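# Move the lowest-lot cardboard box from shelf to desk

## Task

Read the lot numbers printed on the shelf edges directly beneath each cardboard box in the storeroom, find the box with the smallest number, and set that box on the desk so it stays there unsupported. All other cardboard boxes must remain on their own shelves. The robot must end upright, neither tipped over nor leaning.

## Robot and tools

ROBOT. A Hello Robot Stretch 3 with one arm: a two-wheeled base (0.33 m long, 0.34 m wide), a lift that slides up a mast, and a telescoping arm that reaches out to the robot's RIGHT side, ending in a wrist and a two-finger gripper. The base cannot drive sideways, so to shift the gripper forward or back you drive the base. Spinning in place pivots about the point midway between the drive wheels, 0.05 m behind the front edge; with the arm retracted and wrist folded the sweep radius is 0.28 m, and an unfolded level gripper pokes beyond it.

FRAMES. Base frame: origin on the floor between the drive wheels, x forward, y left, z up. hand_pose is reported in this frame, at the point where closed fingertips meet. Odometry frame is the base frame at the scene's start; heading is positive to the left, range -3.142 to 3.142.

TOOL execute_actions. Argument "actions": a list run in order; an empty list just returns the current state and images. Each action may hold "robot" (a command), "steps" (1 to 450 control steps at 30 per second; default 1) and "until" (stop the action early once its conditions hold; needs "steps"). {"steps": n} alone simply waits. A command may include:
- "base": exactly one of {"translate_m": d}, an offset in metres straight ahead (negative = backward), |d| at most 1, or {"rotate_rad": d}, an offset in radians turning in place (positive = counter-clockwise/left), |d| at most 3.2. Both are measured from where the base is when the command begins.
- "joints": absolute targets by name (unnamed joints keep their current target): lift_m 0 to 1.1 (arm height on mast, m); arm_m 0 to 0.52 (extension, m); wrist_yaw_rad -1.345 to 4.42 (0 along the arm, positive swings toward the front, 3.0 folds over the base); wrist_pitch_rad -1.57 to 0.451 (0 level, negative tips fingers down); wrist_roll_rad -2.911 to 2.911; gripper_m -0.089 to 0.179 (bigger is wider; real fingertip gap is about 0.007 less when nearly closed, 0.025 less when wide, zero below 0.007); head_pan_rad -3.953 to 1.73 (0 ahead, positive left, -1.57 looks along the arm); head_tilt_rad -1.53 to 0.419 (negative looks down).
- "contact_limits": {"arm_m": effort %} (1 to 100), how hard the arm may push before it halts; stays until arm_m's next command.
Instead of one command, "robot" may be a list of up to 8 commands plus {"pause_s": s} (s at most 15) executed one after another; each starts once the previous ended "done" (or off_target for base/gripper). {"robot": {"stop": true}} brakes everything and clears the queue. A new command takes over immediately and discards any older queue remainder. If any value is invalid or out of range, the whole call is rejected and nothing runs.

"until": {"robot": {"status": "ended"}} waits until nothing reads moving and no queue runs. You can also compare fields, e.g. {"lift_m": [">", 0.3]} or {"base_status": ["!=", "moving"]}, using =, !=, <, <=, >, >=. "any" in place of "robot" fires when the first motion or queue ends.

TOOL zoom_image: {"camera": one of head_camera, nav_camera, wrist_camera, "region": [x0, y0, x1, y1]} in pixels of that camera's latest image, origin top-left, at most 504x504. Useful for reading lot numbers. head_camera (896x504) and nav_camera (672x504, fisheye) both follow the head pan/tilt; wrist_camera (644x364) rides on the gripper.

TOOL finished_scene: {"scene": n}. Ends the current scene irreversibly and reports success; call it only once every motion has settled and the box rests on the desk by itself.

RESULTS. Each result is a snapshot with images from all cameras. base_status shows progress like (translate_m +0.12 of +0.30). Statuses: moving, done (within tolerance), off_target (stalled away from goal, may still push), contact_stop (lift or arm hit something and went slack), time_out, stopped, not_commanded, torque_fault (a wrist servo shut off for about 10 s; it goes limp and refuses goals). refusals counts refused goals; queue reads idle/running/done/dropped/stopped; queue_left counts pending commands. Lines starting "refused:" or "dropped:" explain why (indices from 0). "robot.on_its_own" flags goals the robot changed itself, slack or switched-off joints, motors straining at rest, and a base lean of 3 degrees or more. lidar_m gives 12 ranges (30-degree sectors, first ahead, counter-clockwise) at 0.17 m height. wrist_depth_mm and head_depth_mm are 7x7 median depth grids. motor_effort is per cent of maximum, positive toward higher values, peak in brackets; readings are noisy and biased. base_tilt (degrees, forward/right positive) reveals leaning.

SPEED. The base is fast (0.30 m/s, 1.9 rad/s) only when stowed: lift_m under 0.30, arm_m under 0.03, wrist_yaw_rad over 2.54; otherwise 0.10 m/s and 0.63 rad/s.

GRIPPING. Close with gripper_m below the box's width; lower squeezes harder, but excessive squeeze triggers a stall guard that weakens the grip. Release by opening at least 0.02 beyond the touch point. Neither reading nor done proves a hold; check the images.

CAUTIONS. Fold or unfold the wrist only with lift_m between 0.32 and 0.95, wrist_pitch_rad -0.4 and roll near 0; once folded, lift may go down to 0.25. With yaw below -0.4 keep pitch at -0.5 or lower. Pushing against a rigid object with the gripper higher than roughly 0.45 m can tip the robot; don't push again after a contact_stop, and don't drive while the gripper is snagged or pressing on something fixed. If it snags furniture (especially reversing), undo the move in small steps; if it leans, free the gripper, and lower lift_m to about 0.2 if it stays tipped. Avoid drops, slams, hard hits and knocking other boxes off. Loose objects may occasionally be nudged. The simulation keeps running while you think, so wait for everything to end before finishing.

Each tool is called after "Call:" as a command line: name --argument value for each argument, lists and objects as JSON in quotes; but a table of rows of numbers goes row by row, as --pt "numbers of a row", without its own name.

## Session

Call:
execute_actions --actions '[]'

Scene clock: 0.00 s.
robot.base_odometry: x=+0.000 y=+0.000 heading=+0.000 (m, m, rad; robot's odometry frame)
robot.turned_by_wheels: +0.000 (rad since the last result)
robot.turned_by_imu: +0.000 (rad since the last result)
robot.base_tilt: forward=-1.3 right=-1.7 (deg)
robot.lidar_m: 1.15 2.38 2.13 1.02 0.81 0.80 0.87 1.31 2.16 1.90 0.85 0.85
robot.head_depth_mm: 1516 1501 1492 1466 1458 1446 1229 / 1607 1597 1581 1553 1534 1522 1220 / 1703 1714 1681 1671 1646 1623 1212 / 1820 1816 1779 1752 1726 1723 1694 / 1936 1958 1928 1910 1878 1845 1816 / 1991 2135 2076 2053 2003 2004 1951 / 1995 2341 2317 2203 2203 2154 2106
robot.base_status: not_commanded
robot.joint_positions: lift_m=+0.489 arm_m=+0.001 wrist_yaw_rad=+3.095 wrist_pitch_rad=-0.550 wrist_roll_rad=-0.007 gripper_m=+0.037 head_pan_rad=-0.013 head_tilt_rad=-0.006
robot.joint_goals: lift_m=+0.489 arm_m=+0.001 wrist_yaw_rad=+3.095 wrist_pitch_rad=-0.550 wrist_roll_rad=-0.007 gripper_m=+0.037 head_pan_rad=-0.013 head_tilt_rad=-0.006
robot.joint_status: lift_m=not_commanded arm_m=not_commanded wrist_yaw_rad=not_commanded wrist_pitch_rad=not_commanded wrist_roll_rad=not_commanded gripper_m=not_commanded head_pan_rad=not_commanded head_tilt_rad=not_commanded
robot.measured_speeds: translate_m=+0.000 rotate_rad=+0.000 lift_m=+0.000 arm_m=+0.000 wrist_yaw_rad=+0.000 wrist_pitch_rad=+0.000 wrist_roll_rad=+0.000 head_pan_rad=+0.000 head_tilt_rad=+0.000
robot: refusals=0 queue=idle queue_left=0
robot.motor_effort: left_wheel=+0 right_wheel=+0 lift_m=+18 arm_m=-1 wrist_yaw_rad=+0 wrist_pitch_rad=+5 wrist_roll_rad=+0 gripper_m=+0 head_pan_rad=-1 head_tilt_rad=+2 (%)
robot.hand_pose: x=-0.0116 y=+0.0602 z=+0.4731 quat_wxyz=(+0.207, +0.682, +0.177, +0.678) (m; robot's base frame)
robot.wrist_depth_mm: 616 700 - - - - - / 654 764 - - - - - / 695 843 - - - - - / 720 851 883 897 914 891 912 / 744 746 743 774 758 767 757 / 646 645 - 673 687 684 667 / 574 581 - - 592 598 589
pictures: head_camera (sideways: a quarter turn clockwise sets it upright), nav_camera (sideways: a quarter turn counterclockwise sets it upright), wrist_camera
Images, in order (width x height): head_camera 896x504, nav_camera 672x504, wrist_camera 644x364.

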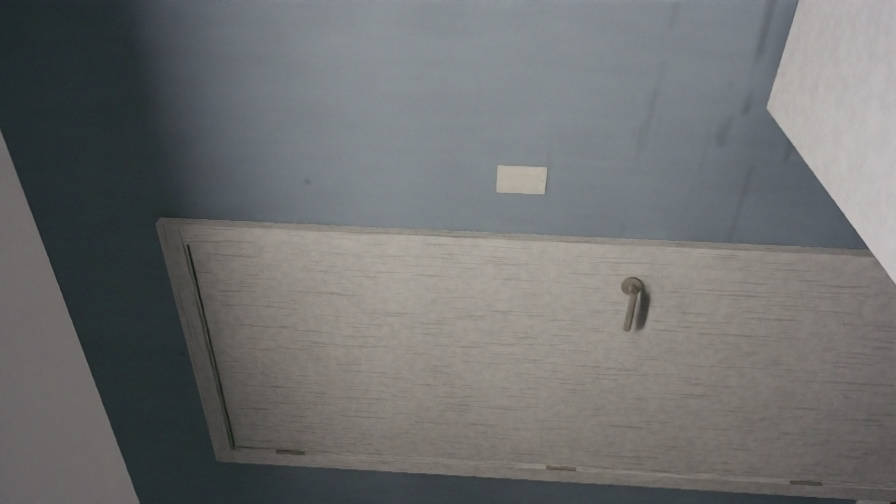

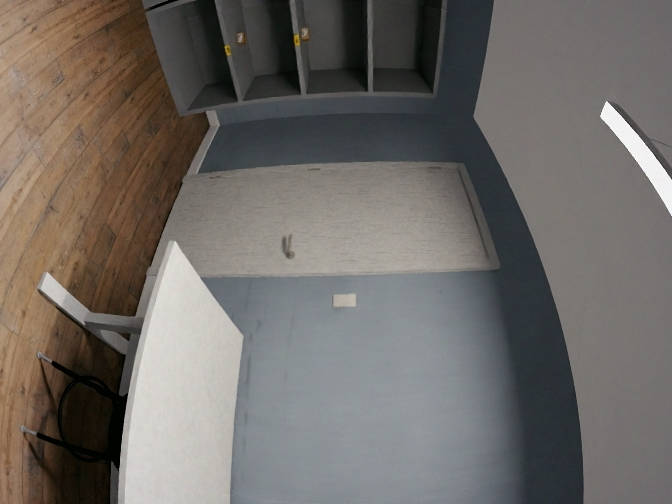

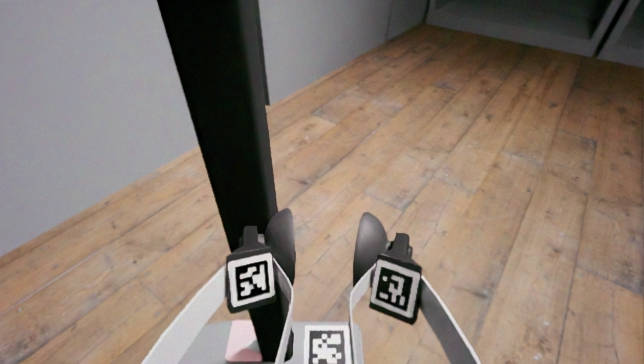

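Call:
execute_actions --actions '[{"robot":{"joints":{"head_pan_rad":1.0,"head_tilt_rad":-0.4}},"steps":60,"until":{"robot":{"status":"ended"}}}]'

Scene clock: 2.73 s.
robot.base_odometry: x=+0.000 y=+0.000 heading=+0.000 (m, m, rad; robot's odometry frame)
robot.turned_by_wheels: +0.000 (rad since the last result)
robot.turned_by_imu: +0.001 (rad since the last result)
robot.base_tilt: forward=-1.5 right=-1.7 (deg)
robot.lidar_m: 1.15 2.36 2.14 1.02 0.82 0.80 0.87 1.31 2.16 1.90 0.86 0.85
robot.head_depth_mm: 2243 2354 2473 2587 2519 1968 1568 / 2232 2375 2477 2630 2470 1975 1552 / 2220 2233 2179 2359 2389 1937 1555 / 2288 2403 2554 2661 2434 1922 1529 / 2283 2426 2548 2645 2434 1895 1526 / 2291 2451 2580 2674 2420 1886 1521 / 1961 2065 2186 2282 2344 1872 1506
robot.base_status: not_commanded
robot.joint_positions: lift_m=+0.489 arm_m=+0.001 wrist_yaw_rad=+3.095 wrist_pitch_rad=-0.550 wrist_roll_rad=-0.007 gripper_m=+0.037 head_pan_rad=+0.993 head_tilt_rad=-0.395
robot.joint_goals: lift_m=+0.489 arm_m=+0.001 wrist_yaw_rad=+3.095 wrist_pitch_rad=-0.550 wrist_roll_rad=-0.007 gripper_m=+0.037 head_pan_rad=+1.000 head_tilt_rad=-0.400
robot.joint_status: lift_m=not_commanded arm_m=not_commanded wrist_yaw_rad=not_commanded wrist_pitch_rad=not_commanded wrist_roll_rad=not_commanded gripper_m=not_commanded head_pan_rad=done head_tilt_rad=done
robot.measured_speeds: translate_m=+0.000 rotate_rad=+0.000 lift_m=+0.000 arm_m=+0.000 wrist_yaw_rad=+0.000 wrist_pitch_rad=+0.000 wrist_roll_rad=+0.000 head_pan_rad=+0.000 head_tilt_rad=+0.000
robot: refusals=0 queue=done queue_left=0
robot.motor_effort: left_wheel=+0(0) right_wheel=+0(0) lift_m=+18(18) arm_m=-1(1) wrist_yaw_rad=+0(0) wrist_pitch_rad=+4(5) wrist_roll_rad=+0(1) gripper_m=+0(0) head_pan_rad=+4(52) head_tilt_rad=-1(19) (%)
robot.hand_pose: x=-0.0116 y=+0.0602 z=+0.4731 quat_wxyz=(+0.207, +0.682, +0.177, +0.678) (m; robot's base frame)
robot.wrist_depth_mm: 598 721 - - - - - / 655 756 - - - - - / 687 820 - - - - - / 722 867 882 894 894 900 902 / 732 752 769 773 776 784 773 / 656 663 - 651 673 674 663 / 586 570 - - 579 584 591
pictures: head_camera (sideways: a quarter turn clockwise sets it upright), nav_camera (sideways: a quarter turn counterclockwise sets it upright), wrist_camera
Images, in order (width x height): head_camera 896x504, nav_camera 672x504, wrist_camera 644x364.

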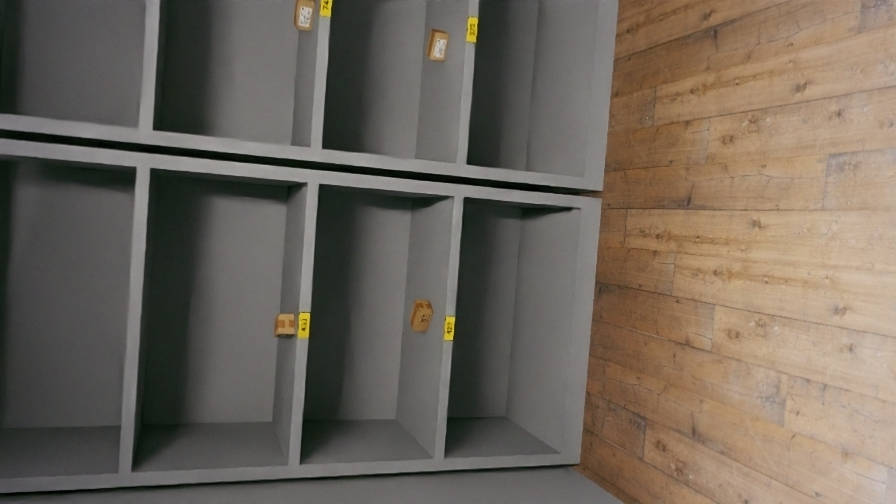

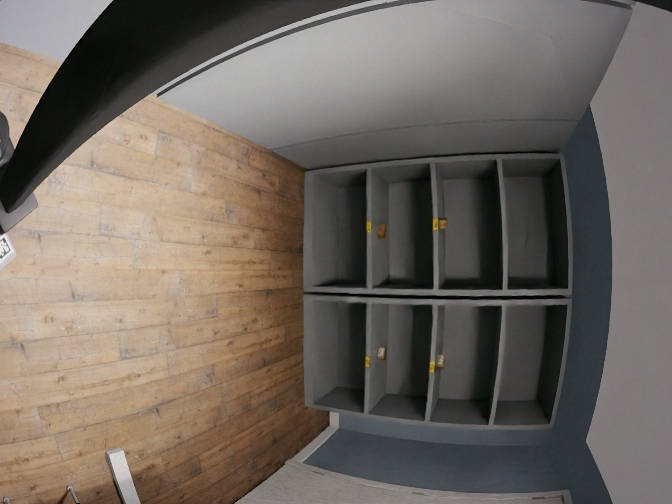

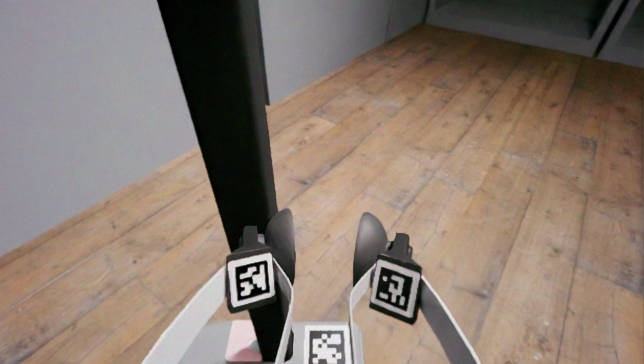

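Call:
zoom_image --camera "head_camera" --region '[260, 280, 480, 360]'

Call:
zoom_image --camera "head_camera" --region '[280, 0, 500, 80]'

Region (260, 280, 480, 360) of head_camera's 896x504 image, scaled by 2.291, with more detail than that image has; it fills the top 183 rows of this view, and the rest is white.

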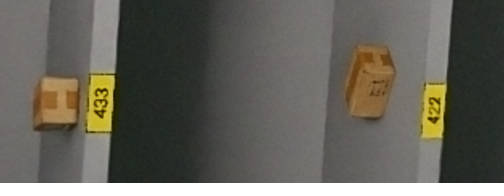

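Region (280, 0, 500, 80) of head_camera's 896x504 image, scaled by 2.291, with more detail than that image has; it fills the top 183 rows of this view, and the rest is white.

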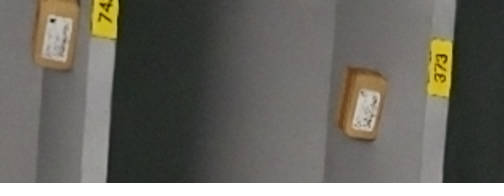

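Call:
execute_actions --actions '[{"robot":{"joints":{"head_pan_rad":-1.6,"head_tilt_rad":-0.4}},"steps":90,"until":{"robot":{"status":"ended"}}}]'

Call:
execute_actions --actions '[{"robot":{"joints":{"head_pan_rad":-3.3,"head_tilt_rad":-0.4}},"steps":90,"until":{"robot":{"status":"ended"}}}]'

Scene clock: 4.67 s.
robot.base_odometry: x=+0.000 y=+0.000 heading=+0.000 (m, m, rad; robot's odometry frame)
robot.turned_by_wheels: +0.000 (rad since the last result)
robot.turned_by_imu: +0.001 (rad since the last result)
robot.base_tilt: forward=-1.3 right=-1.6 (deg)
robot.lidar_m: 1.15 2.38 2.13 1.02 0.82 0.80 0.87 1.31 2.16 1.90 0.86 0.86
robot.head_depth_mm: 1966 2056 2139 2251 2341 1978 1576 / 2079 2191 2278 2388 2492 1960 1551 / 2217 2320 2438 2564 2561 1932 1546 / 2233 2362 2567 2705 2569 1916 1520 / 1978 2115 2272 2415 2319 1906 1524 / 1789 1881 1985 2139 1167 1895 1516 / 1620 1707 1789 1852 1103 1483 1473
robot.base_status: not_commanded
robot.joint_positions: lift_m=+0.489 arm_m=+0.001 wrist_yaw_rad=+3.095 wrist_pitch_rad=-0.550 wrist_roll_rad=-0.007 gripper_m=+0.037 head_pan_rad=-1.593 head_tilt_rad=-0.395
robot.joint_goals: lift_m=+0.489 arm_m=+0.001 wrist_yaw_rad=+3.095 wrist_pitch_rad=-0.550 wrist_roll_rad=-0.007 gripper_m=+0.037 head_pan_rad=-1.600 head_tilt_rad=-0.400
robot.joint_status: lift_m=not_commanded arm_m=not_commanded wrist_yaw_rad=not_commanded wrist_pitch_rad=not_commanded wrist_roll_rad=not_commanded gripper_m=not_commanded head_pan_rad=done head_tilt_rad=done
robot.measured_speeds: translate_m=+0.000 rotate_rad=+0.000 lift_m=+0.000 arm_m=+0.000 wrist_yaw_rad=+0.000 wrist_pitch_rad=+0.000 wrist_roll_rad=+0.000 head_pan_rad=+0.000 head_tilt_rad=+0.000
robot: refusals=0 queue=done queue_left=0
robot.motor_effort: left_wheel=+0(0) right_wheel=+0(0) lift_m=+18(18) arm_m=+0(1) wrist_yaw_rad=+0(0) wrist_pitch_rad=+4(4) wrist_roll_rad=+0(0) gripper_m=+0(0) head_pan_rad=-5(53) head_tilt_rad=-1(2) (%)
robot.hand_pose: x=-0.0116 y=+0.0602 z=+0.4731 quat_wxyz=(+0.207, +0.682, +0.177, +0.678) (m; robot's base frame)
robot.wrist_depth_mm: 619 735 - - - - - / 636 784 - - - - - / 688 864 - - - - - / 728 846 891 886 928 871 896 / 730 745 761 768 789 762 776 / 673 653 - 664 685 663 680 / 590 571 - - 580 585 587
pictures: head_camera (sideways: a quarter turn clockwise sets it upright), nav_camera (sideways: a quarter turn counterclockwise sets it upright), wrist_camera
Images, in order (width x height): head_camera 896x504, nav_camera 672x504, wrist_camera 644x364.

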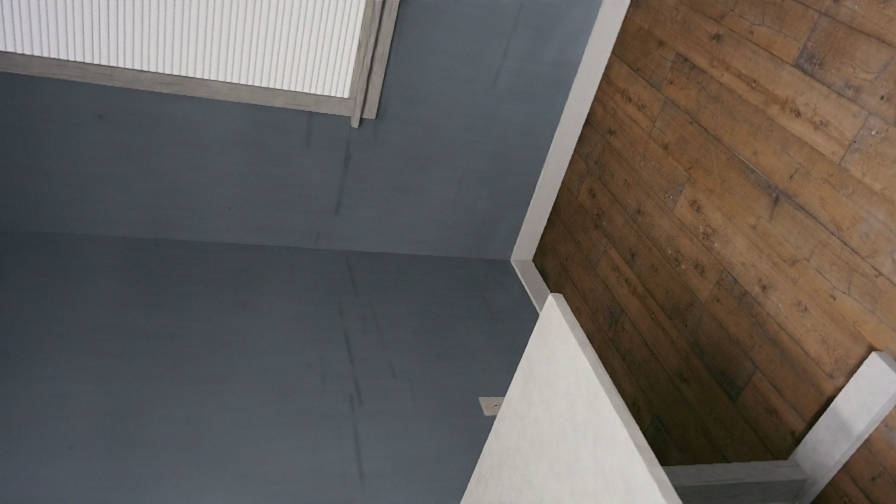

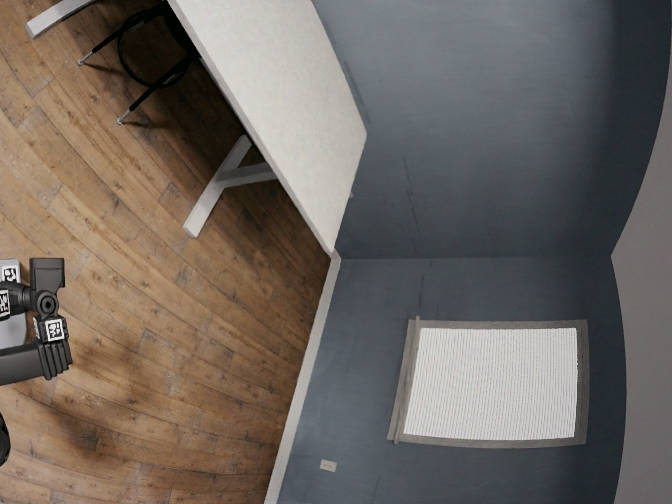

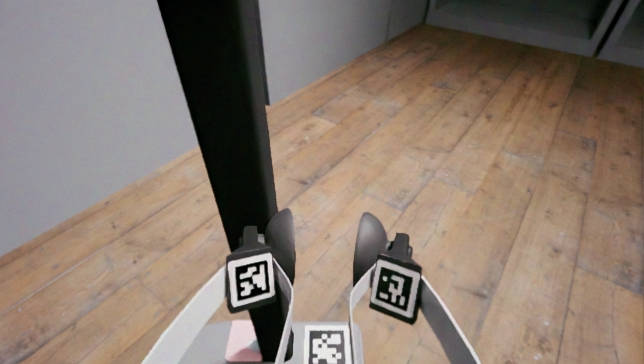

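Scene clock: 6.03 s.
robot.base_odometry: x=+0.000 y=+0.000 heading=+0.000 (m, m, rad; robot's odometry frame)
robot.turned_by_wheels: +0.000 (rad since the last result)
robot.turned_by_imu: +0.000 (rad since the last result)
robot.base_tilt: forward=-1.5 right=-1.6 (deg)
robot.lidar_m: 1.15 2.36 2.13 1.03 0.81 0.80 0.87 1.31 2.17 1.90 0.86 0.86
robot.head_depth_mm: 687 716 750 786 834 883 929 / 714 752 793 839 882 935 990 / 745 785 826 871 927 993 1066 / 781 822 870 923 986 1050 1128 / 823 867 922 979 1051 1123 1205 / 865 916 977 1040 1118 1206 1309 / 915 972 1041 1112 1200 1302 1402
robot.base_status: not_commanded
robot.joint_positions: lift_m=+0.489 arm_m=+0.001 wrist_yaw_rad=+3.095 wrist_pitch_rad=-0.550 wrist_roll_rad=-0.007 gripper_m=+0.037 head_pan_rad=-3.293 head_tilt_rad=-0.395
robot.joint_goals: lift_m=+0.489 arm_m=+0.001 wrist_yaw_rad=+3.095 wrist_pitch_rad=-0.550 wrist_roll_rad=-0.007 gripper_m=+0.037 head_pan_rad=-3.300 head_tilt_rad=-0.400
robot.joint_status: lift_m=not_commanded arm_m=not_commanded wrist_yaw_rad=not_commanded wrist_pitch_rad=not_commanded wrist_roll_rad=not_commanded gripper_m=not_commanded head_pan_rad=done head_tilt_rad=done
robot.measured_speeds: translate_m=+0.000 rotate_rad=+0.000 lift_m=+0.000 arm_m=+0.000 wrist_yaw_rad=+0.000 wrist_pitch_rad=+0.000 wrist_roll_rad=+0.000 head_pan_rad=+0.000 head_tilt_rad=+0.000
robot: refusals=0 queue=done queue_left=0
robot.motor_effort: left_wheel=+0(0) right_wheel=+0(0) lift_m=+18(18) arm_m=-2(1) wrist_yaw_rad=+0(0) wrist_pitch_rad=+5(5) wrist_roll_rad=+0(0) gripper_m=+0(0) head_pan_rad=-5(52) head_tilt_rad=-1(4) (%)
robot.hand_pose: x=-0.0116 y=+0.0602 z=+0.4731 quat_wxyz=(+0.207, +0.682, +0.177, +0.678) (m; robot's base frame)
robot.wrist_depth_mm: 615 717 - - - - - / 651 764 - - - - - / 691 835 - - - - - / 732 851 914 885 881 939 926 / 740 742 751 758 779 801 767 / 662 656 - 676 682 666 675 / 583 582 - - 592 588 591
pictures: head_camera (sideways: a quarter turn clockwise sets it upright), nav_camera (sideways: a quarter turn counterclockwise sets it upright), wrist_camera
Images, in order (width x height): head_camera 896x504, nav_camera 672x504, wrist_camera 644x364.

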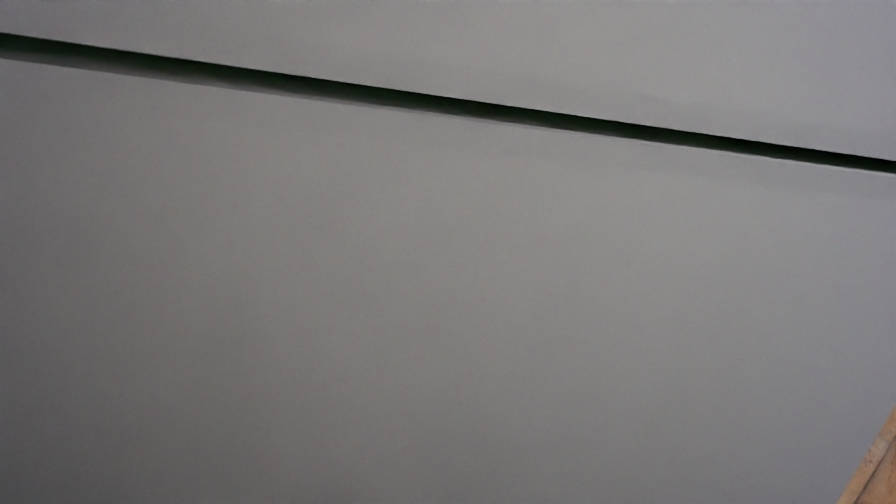

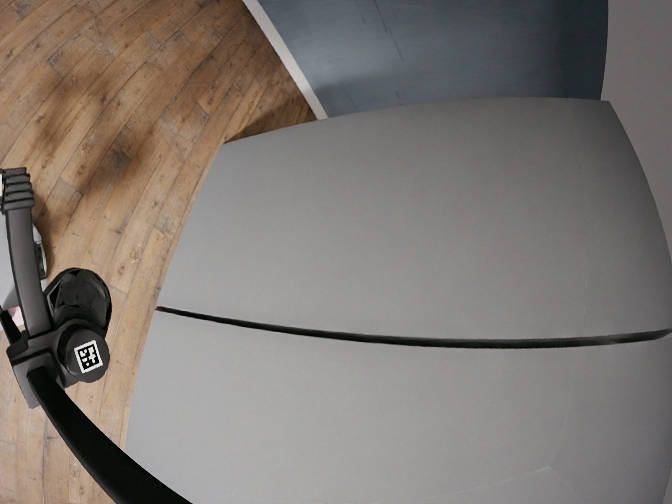

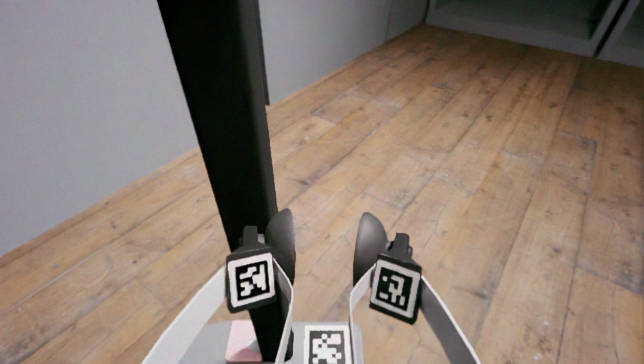

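Call:
execute_actions --actions '[{"robot":[{"joints":{"lift_m":0.26,"head_pan_rad":0.0,"head_tilt_rad":-0.5}},{"base":{"rotate_rad":-2.398}},{"base":{"translate_m":0.9}}],"steps":450,"until":{"robot":{"status":"ended"}}}]'

Scene clock: 17.00 s.
robot.base_odometry: x=-0.662 y=-0.609 heading=-2.398 (m, m, rad; robot's odometry frame)
robot.turned_by_wheels: -2.398 (rad since the last result)
robot.turned_by_imu: -2.389 (rad since the last result)
robot.base_tilt: forward=-1.3 right=-1.6 (deg)
robot.lidar_m: 1.28 1.29 1.57 1.18 1.18 1.26 3.02 1.13 0.72 0.66 0.66 1.41
robot.head_depth_mm: 1158 1262 1370 1495 1646 1739 1447 / 1140 1233 1336 1468 1610 1720 1446 / 1119 1207 1320 1431 1581 1687 1427 / 1103 1191 1289 1401 1545 1655 1420 / 1089 1168 1256 1368 1515 1630 1404 / 1074 1151 1243 1348 1487 1586 1392 / 1050 1128 1224 1325 1453 1559 1385
robot.base_status: done (translate_m +0.9000 of +0.9000)
robot.joint_positions: lift_m=+0.260 arm_m=+0.001 wrist_yaw_rad=+3.095 wrist_pitch_rad=-0.550 wrist_roll_rad=-0.007 gripper_m=+0.037 head_pan_rad=-0.007 head_tilt_rad=-0.495
robot.joint_goals: lift_m=+0.260 arm_m=+0.001 wrist_yaw_rad=+3.095 wrist_pitch_rad=-0.550 wrist_roll_rad=-0.007 gripper_m=+0.037 head_pan_rad=+0.000 head_tilt_rad=-0.500
robot.joint_status: lift_m=done arm_m=not_commanded wrist_yaw_rad=not_commanded wrist_pitch_rad=not_commanded wrist_roll_rad=not_commanded gripper_m=not_commanded head_pan_rad=done head_tilt_rad=done
robot.measured_speeds: translate_m=+0.000 rotate_rad=+0.000 lift_m=+0.000 arm_m=+0.000 wrist_yaw_rad=+0.000 wrist_pitch_rad=+0.000 wrist_roll_rad=+0.000 head_pan_rad=+0.000 head_tilt_rad=+0.000
robot: refusals=0 queue=done queue_left=0
robot.motor_effort: left_wheel=+1(8) right_wheel=-3(10) lift_m=+11(19) arm_m=-1(1) wrist_yaw_rad=+0(0) wrist_pitch_rad=+5(5) wrist_roll_rad=+0(1) gripper_m=+0(0) head_pan_rad=+3(52) head_tilt_rad=-2(10) (%)
robot.hand_pose: x=-0.0116 y=+0.0601 z=+0.2446 quat_wxyz=(+0.208, +0.682, +0.177, +0.678) (m; robot's base frame)
robot.wrist_depth_mm: - - - - - - - / 842 902 - 869 856 885 895 / 681 678 - 676 674 691 700 / 563 545 560 555 563 562 575 / 466 - - - 474 470 475 / - - - - 423 415 413 / - - - - 354 366 374
pictures: head_camera (sideways: a quarter turn clockwise sets it upright), nav_camera (sideways: a quarter turn counterclockwise sets it upright), wrist_camera
Images, in order (width x height): head_camera 896x504, nav_camera 672x504, wrist_camera 644x364.

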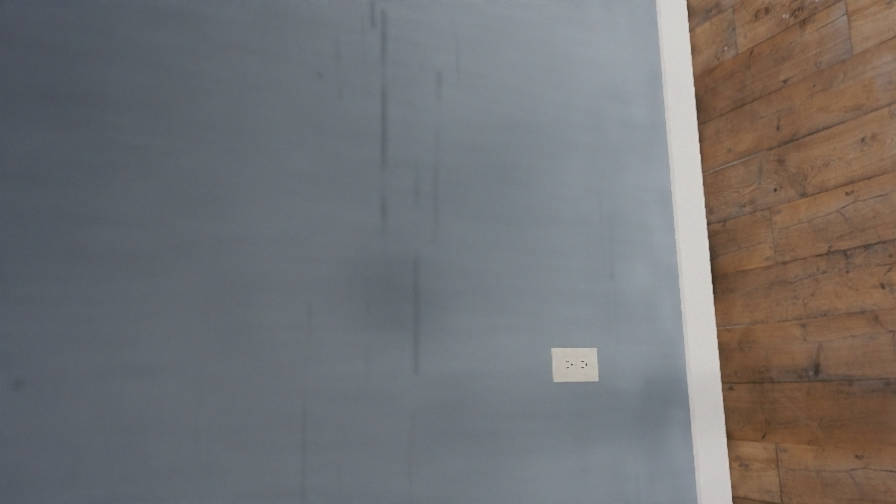

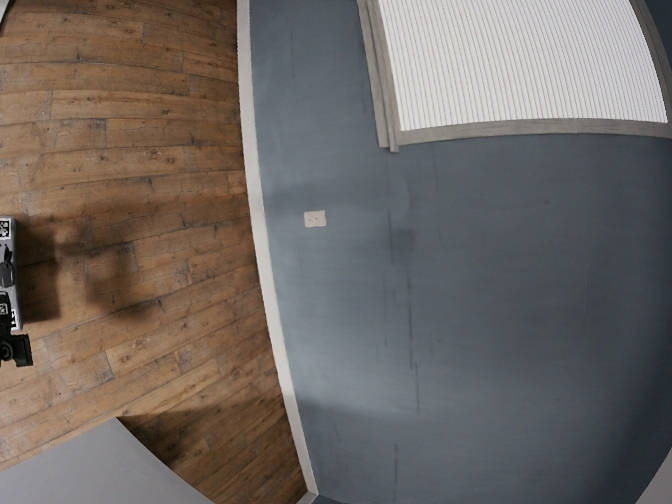

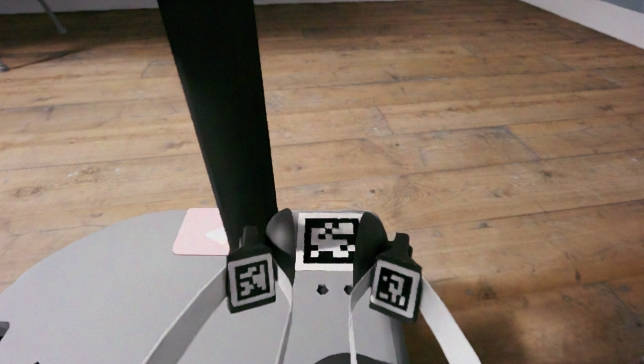

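Call:
execute_actions --actions '[{"robot":[{"base":{"translate_m":0.85},"joints":{"head_tilt_rad":-0.4,"head_pan_rad":0}},{"base":{"rotate_rad":-1.405}}],"steps":450,"until":{"robot":{"status":"ended"}}}]'

Scene clock: 23.83 s.
robot.base_odometry: x=-1.288 y=-1.185 heading=+2.480 (m, m, rad; robot's odometry frame)
robot.turned_by_wheels: -1.405 (rad since the last result)
robot.turned_by_imu: -1.398 (rad since the last result)
robot.base_tilt: forward=-1.5 right=-1.7 (deg)
robot.lidar_m: 1.66 0.62 0.46 0.44 0.46 0.63 1.78 1.62 1.97 1.94 0.78 0.83
robot.head_depth_mm: 1730 1835 1961 2094 2241 1957 1547 / 1720 1829 1956 2084 2229 1941 1541 / 1736 1831 1962 2090 2237 1905 1529 / 1719 1826 1957 2081 2232 1884 1519 / 1721 1833 1946 2069 2212 1859 1521 / 1734 1833 1958 2080 2199 1856 1503 / 1450 1482 1532 1592 1655 1678 1479
robot.base_status: done (rotate_rad -1.4049 of -1.4050)
robot.joint_positions: lift_m=+0.260 arm_m=+0.001 wrist_yaw_rad=+3.095 wrist_pitch_rad=-0.550 wrist_roll_rad=-0.007 gripper_m=+0.037 head_pan_rad=-0.007 head_tilt_rad=-0.408
robot.joint_goals: lift_m=+0.260 arm_m=+0.001 wrist_yaw_rad=+3.095 wrist_pitch_rad=-0.550 wrist_roll_rad=-0.007 gripper_m=+0.037 head_pan_rad=+0.000 head_tilt_rad=-0.400
robot.joint_status: lift_m=done arm_m=not_commanded wrist_yaw_rad=not_commanded wrist_pitch_rad=not_commanded wrist_roll_rad=not_commanded gripper_m=not_commanded head_pan_rad=done head_tilt_rad=done
robot.measured_speeds: translate_m=+0.000 rotate_rad=+0.000 lift_m=+0.000 arm_m=+0.000 wrist_yaw_rad=+0.000 wrist_pitch_rad=+0.000 wrist_roll_rad=+0.000 head_pan_rad=+0.000 head_tilt_rad=+0.000
robot: refusals=0 queue=done queue_left=0
robot.motor_effort: left_wheel=+1(8) right_wheel=-3(10) lift_m=+11(11) arm_m=-1(2) wrist_yaw_rad=+0(1) wrist_pitch_rad=+5(5) wrist_roll_rad=+0(0) gripper_m=+0(0) head_pan_rad=+3(4) head_tilt_rad=+3(11) (%)
robot.hand_pose: x=-0.0116 y=+0.0601 z=+0.2446 quat_wxyz=(+0.208, +0.682, +0.177, +0.678) (m; robot's base frame)
robot.wrist_depth_mm: 454 443 - 449 452 443 441 / 493 489 - 498 500 496 498 / 537 555 - 543 552 547 549 / 562 553 557 557 564 556 570 / 474 - - - 477 481 488 / - - - - 422 416 419 / - - - - 359 361 363
pictures: head_camera (sideways: a quarter turn clockwise sets it upright), nav_camera (sideways: a quarter turn counterclockwise sets it upright), wrist_camera
Images, in order (width x height): head_camera 896x504, nav_camera 672x504, wrist_camera 644x364.

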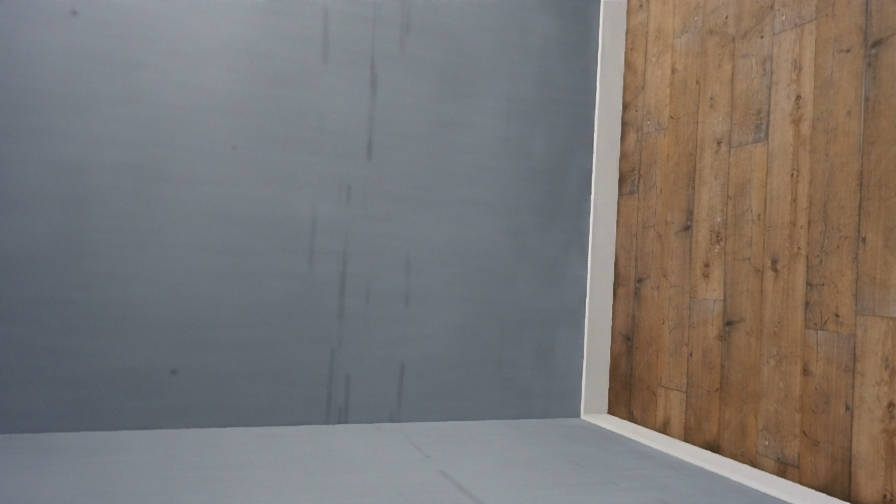

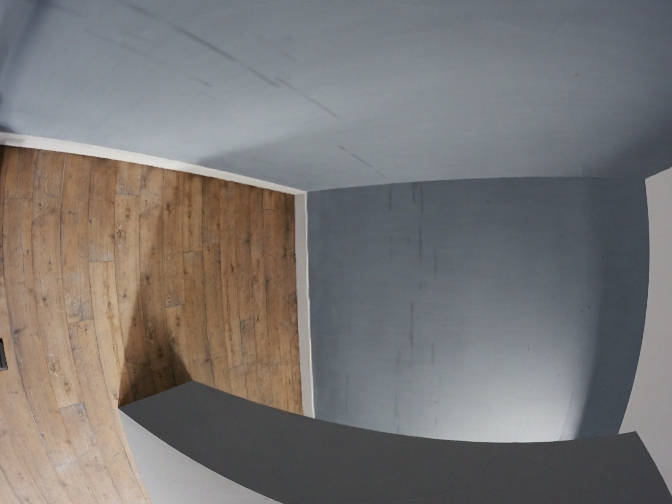

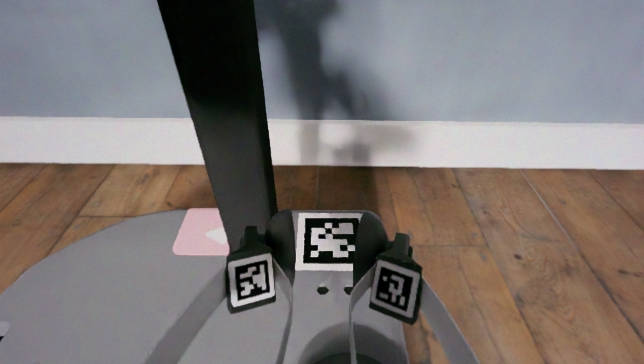

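Call:
execute_actions --actions '[{"robot":[{"base":{"translate_m":1.0},"joints":{"head_tilt_rad":-0.35,"head_pan_rad":-1.75}},{"base":{"translate_m":0.45}}],"steps":450,"until":{"robot":{"status":"ended"}}}]'

Scene clock: 32.17 s.
robot.base_odometry: x=-2.432 y=-0.294 heading=+2.480 (m, m, rad; robot's odometry frame)
robot.turned_by_wheels: +0.000 (rad since the last result)
robot.turned_by_imu: +0.002 (rad since the last result)
robot.base_tilt: forward=-1.5 right=-1.8 (deg)
robot.lidar_m: 0.54 0.56 0.44 0.43 0.44 0.61 1.74 0.84 0.76 2.02 0.75 0.55
robot.head_depth_mm: 1369 1450 1541 1169 1679 1220 1060 / 1354 1411 1501 1607 1649 1373 1514 / 2197 2257 2403 2062 1722 1813 1580 / 3078 3133 3336 2656 2627 2012 1594 / 3906 - - - 2685 1982 1581 / 3839 - - - 2638 1976 1561 / 3772 3951 - 3834 2647 1949 1557
robot.base_status: done (translate_m +0.4500 of +0.4500)
robot.joint_positions: lift_m=+0.260 arm_m=+0.001 wrist_yaw_rad=+3.095 wrist_pitch_rad=-0.550 wrist_roll_rad=-0.007 gripper_m=+0.037 head_pan_rad=-1.743 head_tilt_rad=-0.359
robot.joint_goals: lift_m=+0.260 arm_m=+0.001 wrist_yaw_rad=+3.095 wrist_pitch_rad=-0.550 wrist_roll_rad=-0.007 gripper_m=+0.037 head_pan_rad=-1.750 head_tilt_rad=-0.350
robot.joint_status: lift_m=done arm_m=not_commanded wrist_yaw_rad=not_commanded wrist_pitch_rad=not_commanded wrist_roll_rad=not_commanded gripper_m=not_commanded head_pan_rad=done head_tilt_rad=done
robot.measured_speeds: translate_m=+0.000 rotate_rad=+0.000 lift_m=+0.000 arm_m=+0.000 wrist_yaw_rad=+0.000 wrist_pitch_rad=+0.000 wrist_roll_rad=+0.000 head_pan_rad=+0.000 head_tilt_rad=+0.000
robot: refusals=0 queue=done queue_left=0
robot.motor_effort: left_wheel=+2(8) right_wheel=-3(8) lift_m=+11(11) arm_m=-2(2) wrist_yaw_rad=+0(0) wrist_pitch_rad=+5(5) wrist_roll_rad=+0(0) gripper_m=+0(0) head_pan_rad=-4(54) head_tilt_rad=+4(13) (%)
robot.hand_pose: x=-0.0116 y=+0.0601 z=+0.2446 quat_wxyz=(+0.208, +0.682, +0.177, +0.678) (m; robot's base frame)
robot.wrist_depth_mm: 436 438 - 435 432 436 437 / 485 476 - 487 486 481 474 / 538 534 - 538 538 526 536 / 557 554 560 553 564 568 582 / 467 - - - 484 479 483 / - - - - 429 421 414 / - - - - 360 370 370
pictures: head_camera (sideways: a quarter turn clockwise sets it upright), nav_camera (sideways: a quarter turn counterclockwise sets it upright), wrist_camera
Images, in order (width x height): head_camera 896x504, nav_camera 672x504, wrist_camera 644x364.

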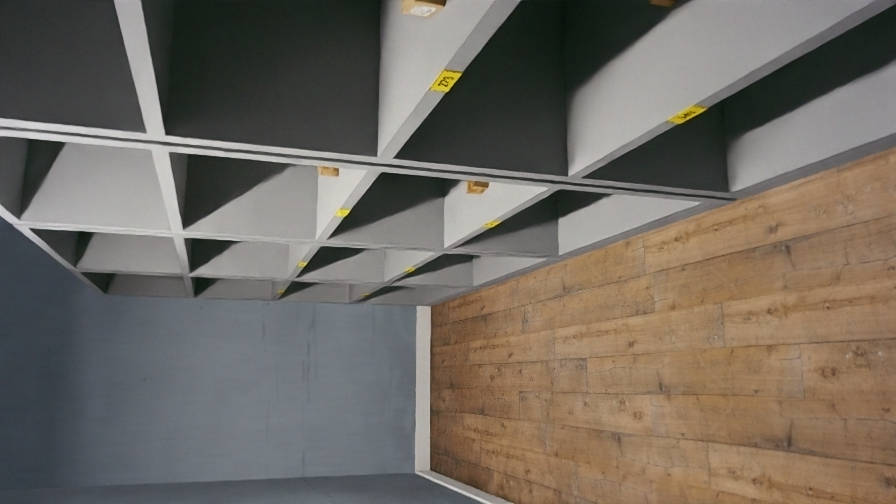

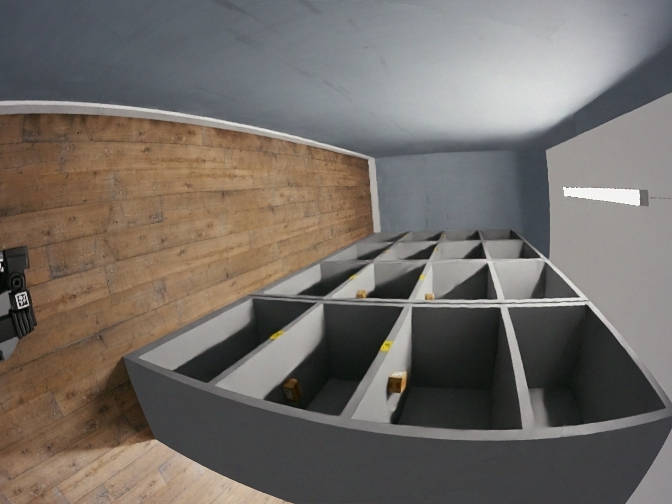

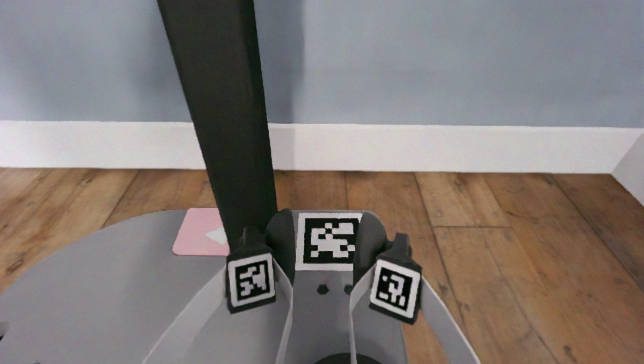

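Call:
zoom_image --camera "head_camera" --region '[400, 50, 720, 150]'

Call:
zoom_image --camera "head_camera" --region '[270, 190, 520, 310]'

Call:
execute_actions --actions '[{"robot":[{"base":{"rotate_rad":-1.58},"joints":{"head_tilt_rad":-0.6,"head_pan_rad":-1.0}},{"base":{"translate_m":0.9}}],"steps":450,"until":{"robot":{"status":"ended"}}}]'

Region (400, 50, 720, 150) of head_camera's 896x504 image, scaled by 1.575, with more detail than that image has; it fills the top 158 rows of this view, and the rest is white.

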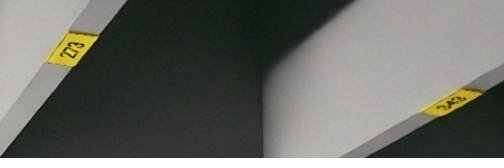

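Region (270, 190, 520, 310) of head_camera's 896x504 image, scaled by 2.016, with more detail than that image has; it fills the top 242 rows of this view, and the rest is white.

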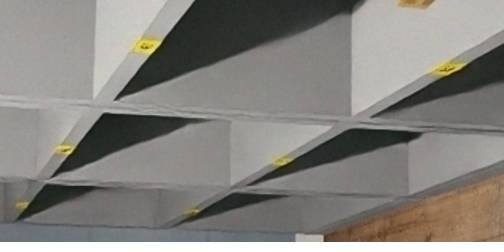

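Scene clock: 39.27 s.
robot.base_odometry: x=-1.873 y=+0.411 heading=+0.900 (m, m, rad; robot's odometry frame)
robot.turned_by_wheels: -1.580 (rad since the last result)
robot.turned_by_imu: -1.572 (rad since the last result)
robot.base_tilt: forward=-1.4 right=-1.6 (deg)
robot.lidar_m: 1.94 0.74 0.54 0.52 0.55 0.75 1.33 1.38 0.56 0.94 0.80 0.75
robot.head_depth_mm: 813 869 876 601 1078 917 791 / 855 917 861 599 1114 926 802 / 898 975 845 622 1143 926 838 / 882 976 833 665 1131 916 1211 / 771 844 817 1005 1084 939 1236 / 691 745 761 881 988 1035 1221 / 622 674 729 821 932 1118 1262
robot.base_status: done (translate_m +0.9000 of +0.9000)
robot.joint_positions: lift_m=+0.260 arm_m=+0.001 wrist_yaw_rad=+3.095 wrist_pitch_rad=-0.550 wrist_roll_rad=-0.007 gripper_m=+0.037 head_pan_rad=-1.007 head_tilt_rad=-0.593
robot.joint_goals: lift_m=+0.260 arm_m=+0.001 wrist_yaw_rad=+3.095 wrist_pitch_rad=-0.550 wrist_roll_rad=-0.007 gripper_m=+0.037 head_pan_rad=-1.000 head_tilt_rad=-0.600
robot.joint_status: lift_m=done arm_m=not_commanded wrist_yaw_rad=not_commanded wrist_pitch_rad=not_commanded wrist_roll_rad=not_commanded gripper_m=not_commanded head_pan_rad=done head_tilt_rad=done
robot.measured_speeds: translate_m=+0.000 rotate_rad=+0.000 lift_m=+0.000 arm_m=+0.000 wrist_yaw_rad=+0.000 wrist_pitch_rad=+0.000 wrist_roll_rad=+0.000 head_pan_rad=+0.000 head_tilt_rad=+0.000
robot: refusals=0 queue=done queue_left=0
robot.motor_effort: left_wheel=+1(8) right_wheel=-3(10) lift_m=+11(11) arm_m=-1(1) wrist_yaw_rad=+1(0) wrist_pitch_rad=+5(5) wrist_roll_rad=+0(0) gripper_m=+0(0) head_pan_rad=+3(48) head_tilt_rad=-3(17) (%)
robot.hand_pose: x=-0.0116 y=+0.0600 z=+0.2446 quat_wxyz=(+0.208, +0.682, +0.177, +0.678) (m; robot's base frame)
robot.wrist_depth_mm: 536 528 - 518 526 524 520 / 593 590 - 594 580 577 571 / 631 629 - 635 627 632 636 / 552 555 556 541 558 574 577 / 469 - - - 471 472 480 / - - - - 425 416 414 / - - - - 358 366 366
pictures: head_camera (sideways: a quarter turn clockwise sets it upright), nav_camera (sideways: a quarter turn counterclockwise sets it upright), wrist_camera
Images, in order (width x height): head_camera 896x504, nav_camera 672x504, wrist_camera 644x364.

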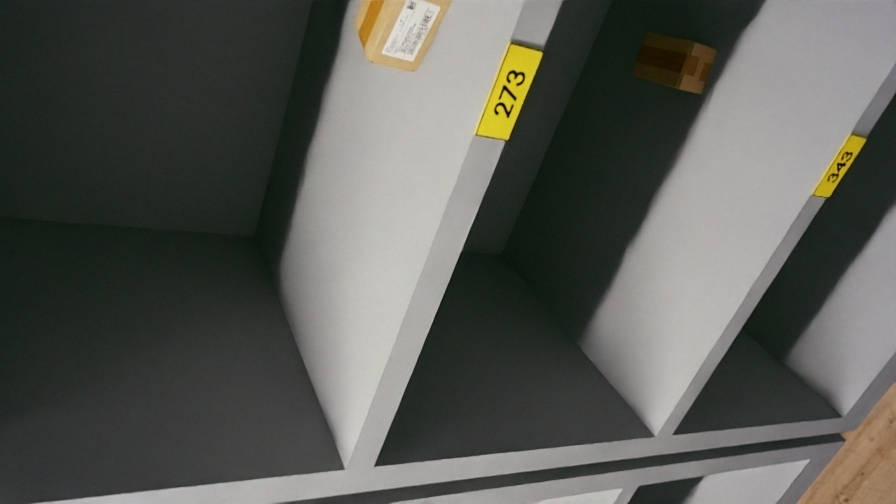

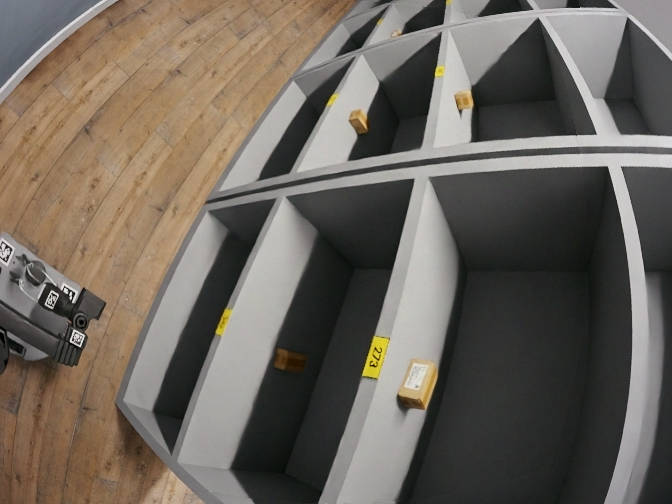

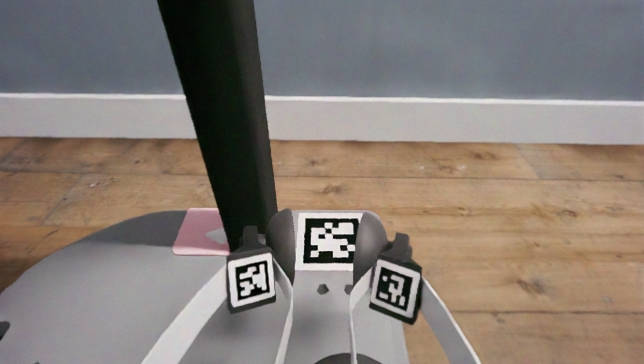

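Call:
execute_actions --actions '[{"robot":[{"base":{"translate_m":0.5},"joints":{"head_tilt_rad":-0.5,"head_pan_rad":-0.7}}],"steps":450,"until":{"robot":{"status":"ended"}}}]'

Scene clock: 42.57 s.
robot.base_odometry: x=-1.563 y=+0.803 heading=+0.900 (m, m, rad; robot's odometry frame)
robot.turned_by_wheels: +0.000 (rad since the last result)
robot.turned_by_imu: +0.001 (rad since the last result)
robot.base_tilt: forward=-1.5 right=-1.5 (deg)
robot.lidar_m: 1.92 0.73 0.54 0.52 0.54 0.74 1.83 0.91 0.98 0.50 0.51 1.12
robot.head_depth_mm: 956 1013 1027 720 1156 1023 840 / 1046 1102 1111 713 1240 1014 836 / 1151 1218 1113 782 1279 1008 1230 / 1116 1211 1087 1421 1265 1030 1316 / 1037 1124 1066 1326 1246 1497 1324 / 974 1044 1094 1223 1286 1457 1387 / 950 1045 1179 1497 1829 1613 1374
robot.base_status: done (translate_m +0.5000 of +0.5000)
robot.joint_positions: lift_m=+0.260 arm_m=+0.001 wrist_yaw_rad=+3.095 wrist_pitch_rad=-0.550 wrist_roll_rad=-0.007 gripper_m=+0.037 head_pan_rad=-0.707 head_tilt_rad=-0.507
robot.joint_goals: lift_m=+0.260 arm_m=+0.001 wrist_yaw_rad=+3.095 wrist_pitch_rad=-0.550 wrist_roll_rad=-0.007 gripper_m=+0.037 head_pan_rad=-0.700 head_tilt_rad=-0.500
robot.joint_status: lift_m=done arm_m=not_commanded wrist_yaw_rad=not_commanded wrist_pitch_rad=not_commanded wrist_roll_rad=not_commanded gripper_m=not_commanded head_pan_rad=done head_tilt_rad=done
robot.measured_speeds: translate_m=+0.000 rotate_rad=+0.000 lift_m=+0.000 arm_m=+0.000 wrist_yaw_rad=+0.000 wrist_pitch_rad=+0.000 wrist_roll_rad=+0.000 head_pan_rad=+0.000 head_tilt_rad=+0.000
robot: refusals=0 queue=done queue_left=0
robot.motor_effort: left_wheel=+2(9) right_wheel=-3(6) lift_m=+11(11) arm_m=-1(2) wrist_yaw_rad=+0(0) wrist_pitch_rad=+5(5) wrist_roll_rad=+0(0) gripper_m=+0(0) head_pan_rad=+3(29) head_tilt_rad=+3(11) (%)
robot.hand_pose: x=-0.0116 y=+0.0600 z=+0.2446 quat_wxyz=(+0.208, +0.682, +0.177, +0.678) (m; robot's base frame)
robot.wrist_depth_mm: 519 524 - 527 519 517 524 / 589 580 - 580 574 571 572 / 608 615 - 622 641 630 636 / 551 571 565 551 554 574 562 / 469 - - - 484 480 484 / - - - - 430 414 411 / - - - - 360 369 369
pictures: head_camera (sideways: a quarter turn clockwise sets it upright), nav_camera (sideways: a quarter turn counterclockwise sets it upright), wrist_camera
Images, in order (width x height): head_camera 896x504, nav_camera 672x504, wrist_camera 644x364.

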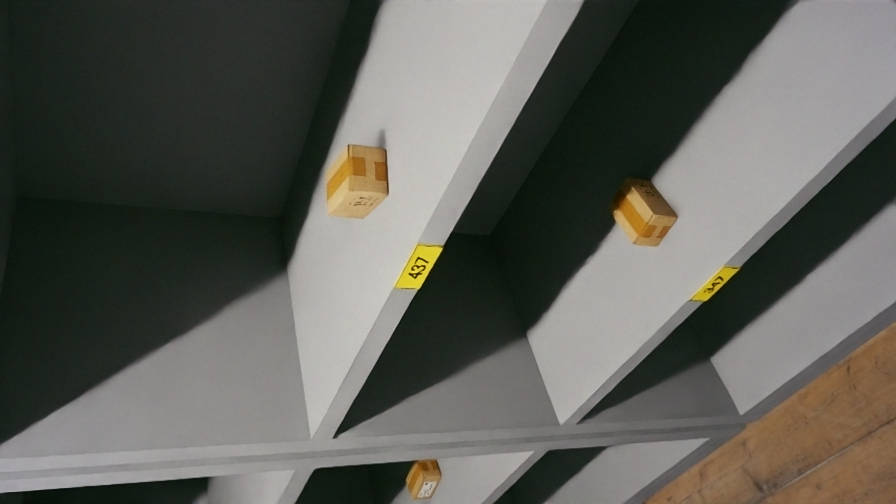

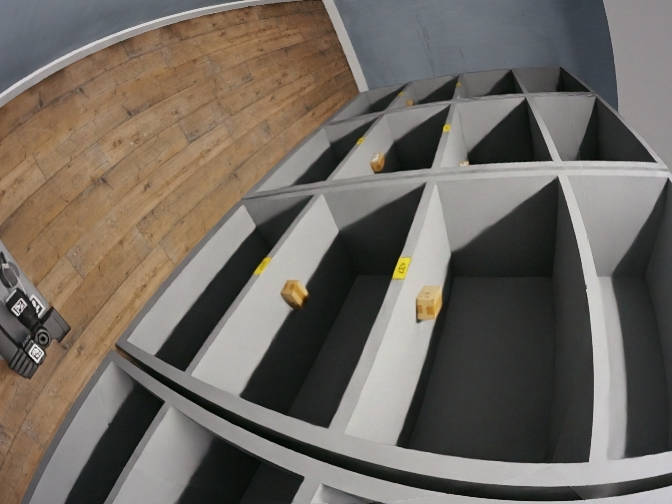

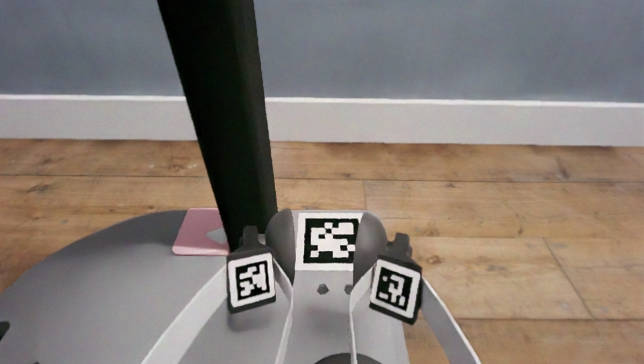

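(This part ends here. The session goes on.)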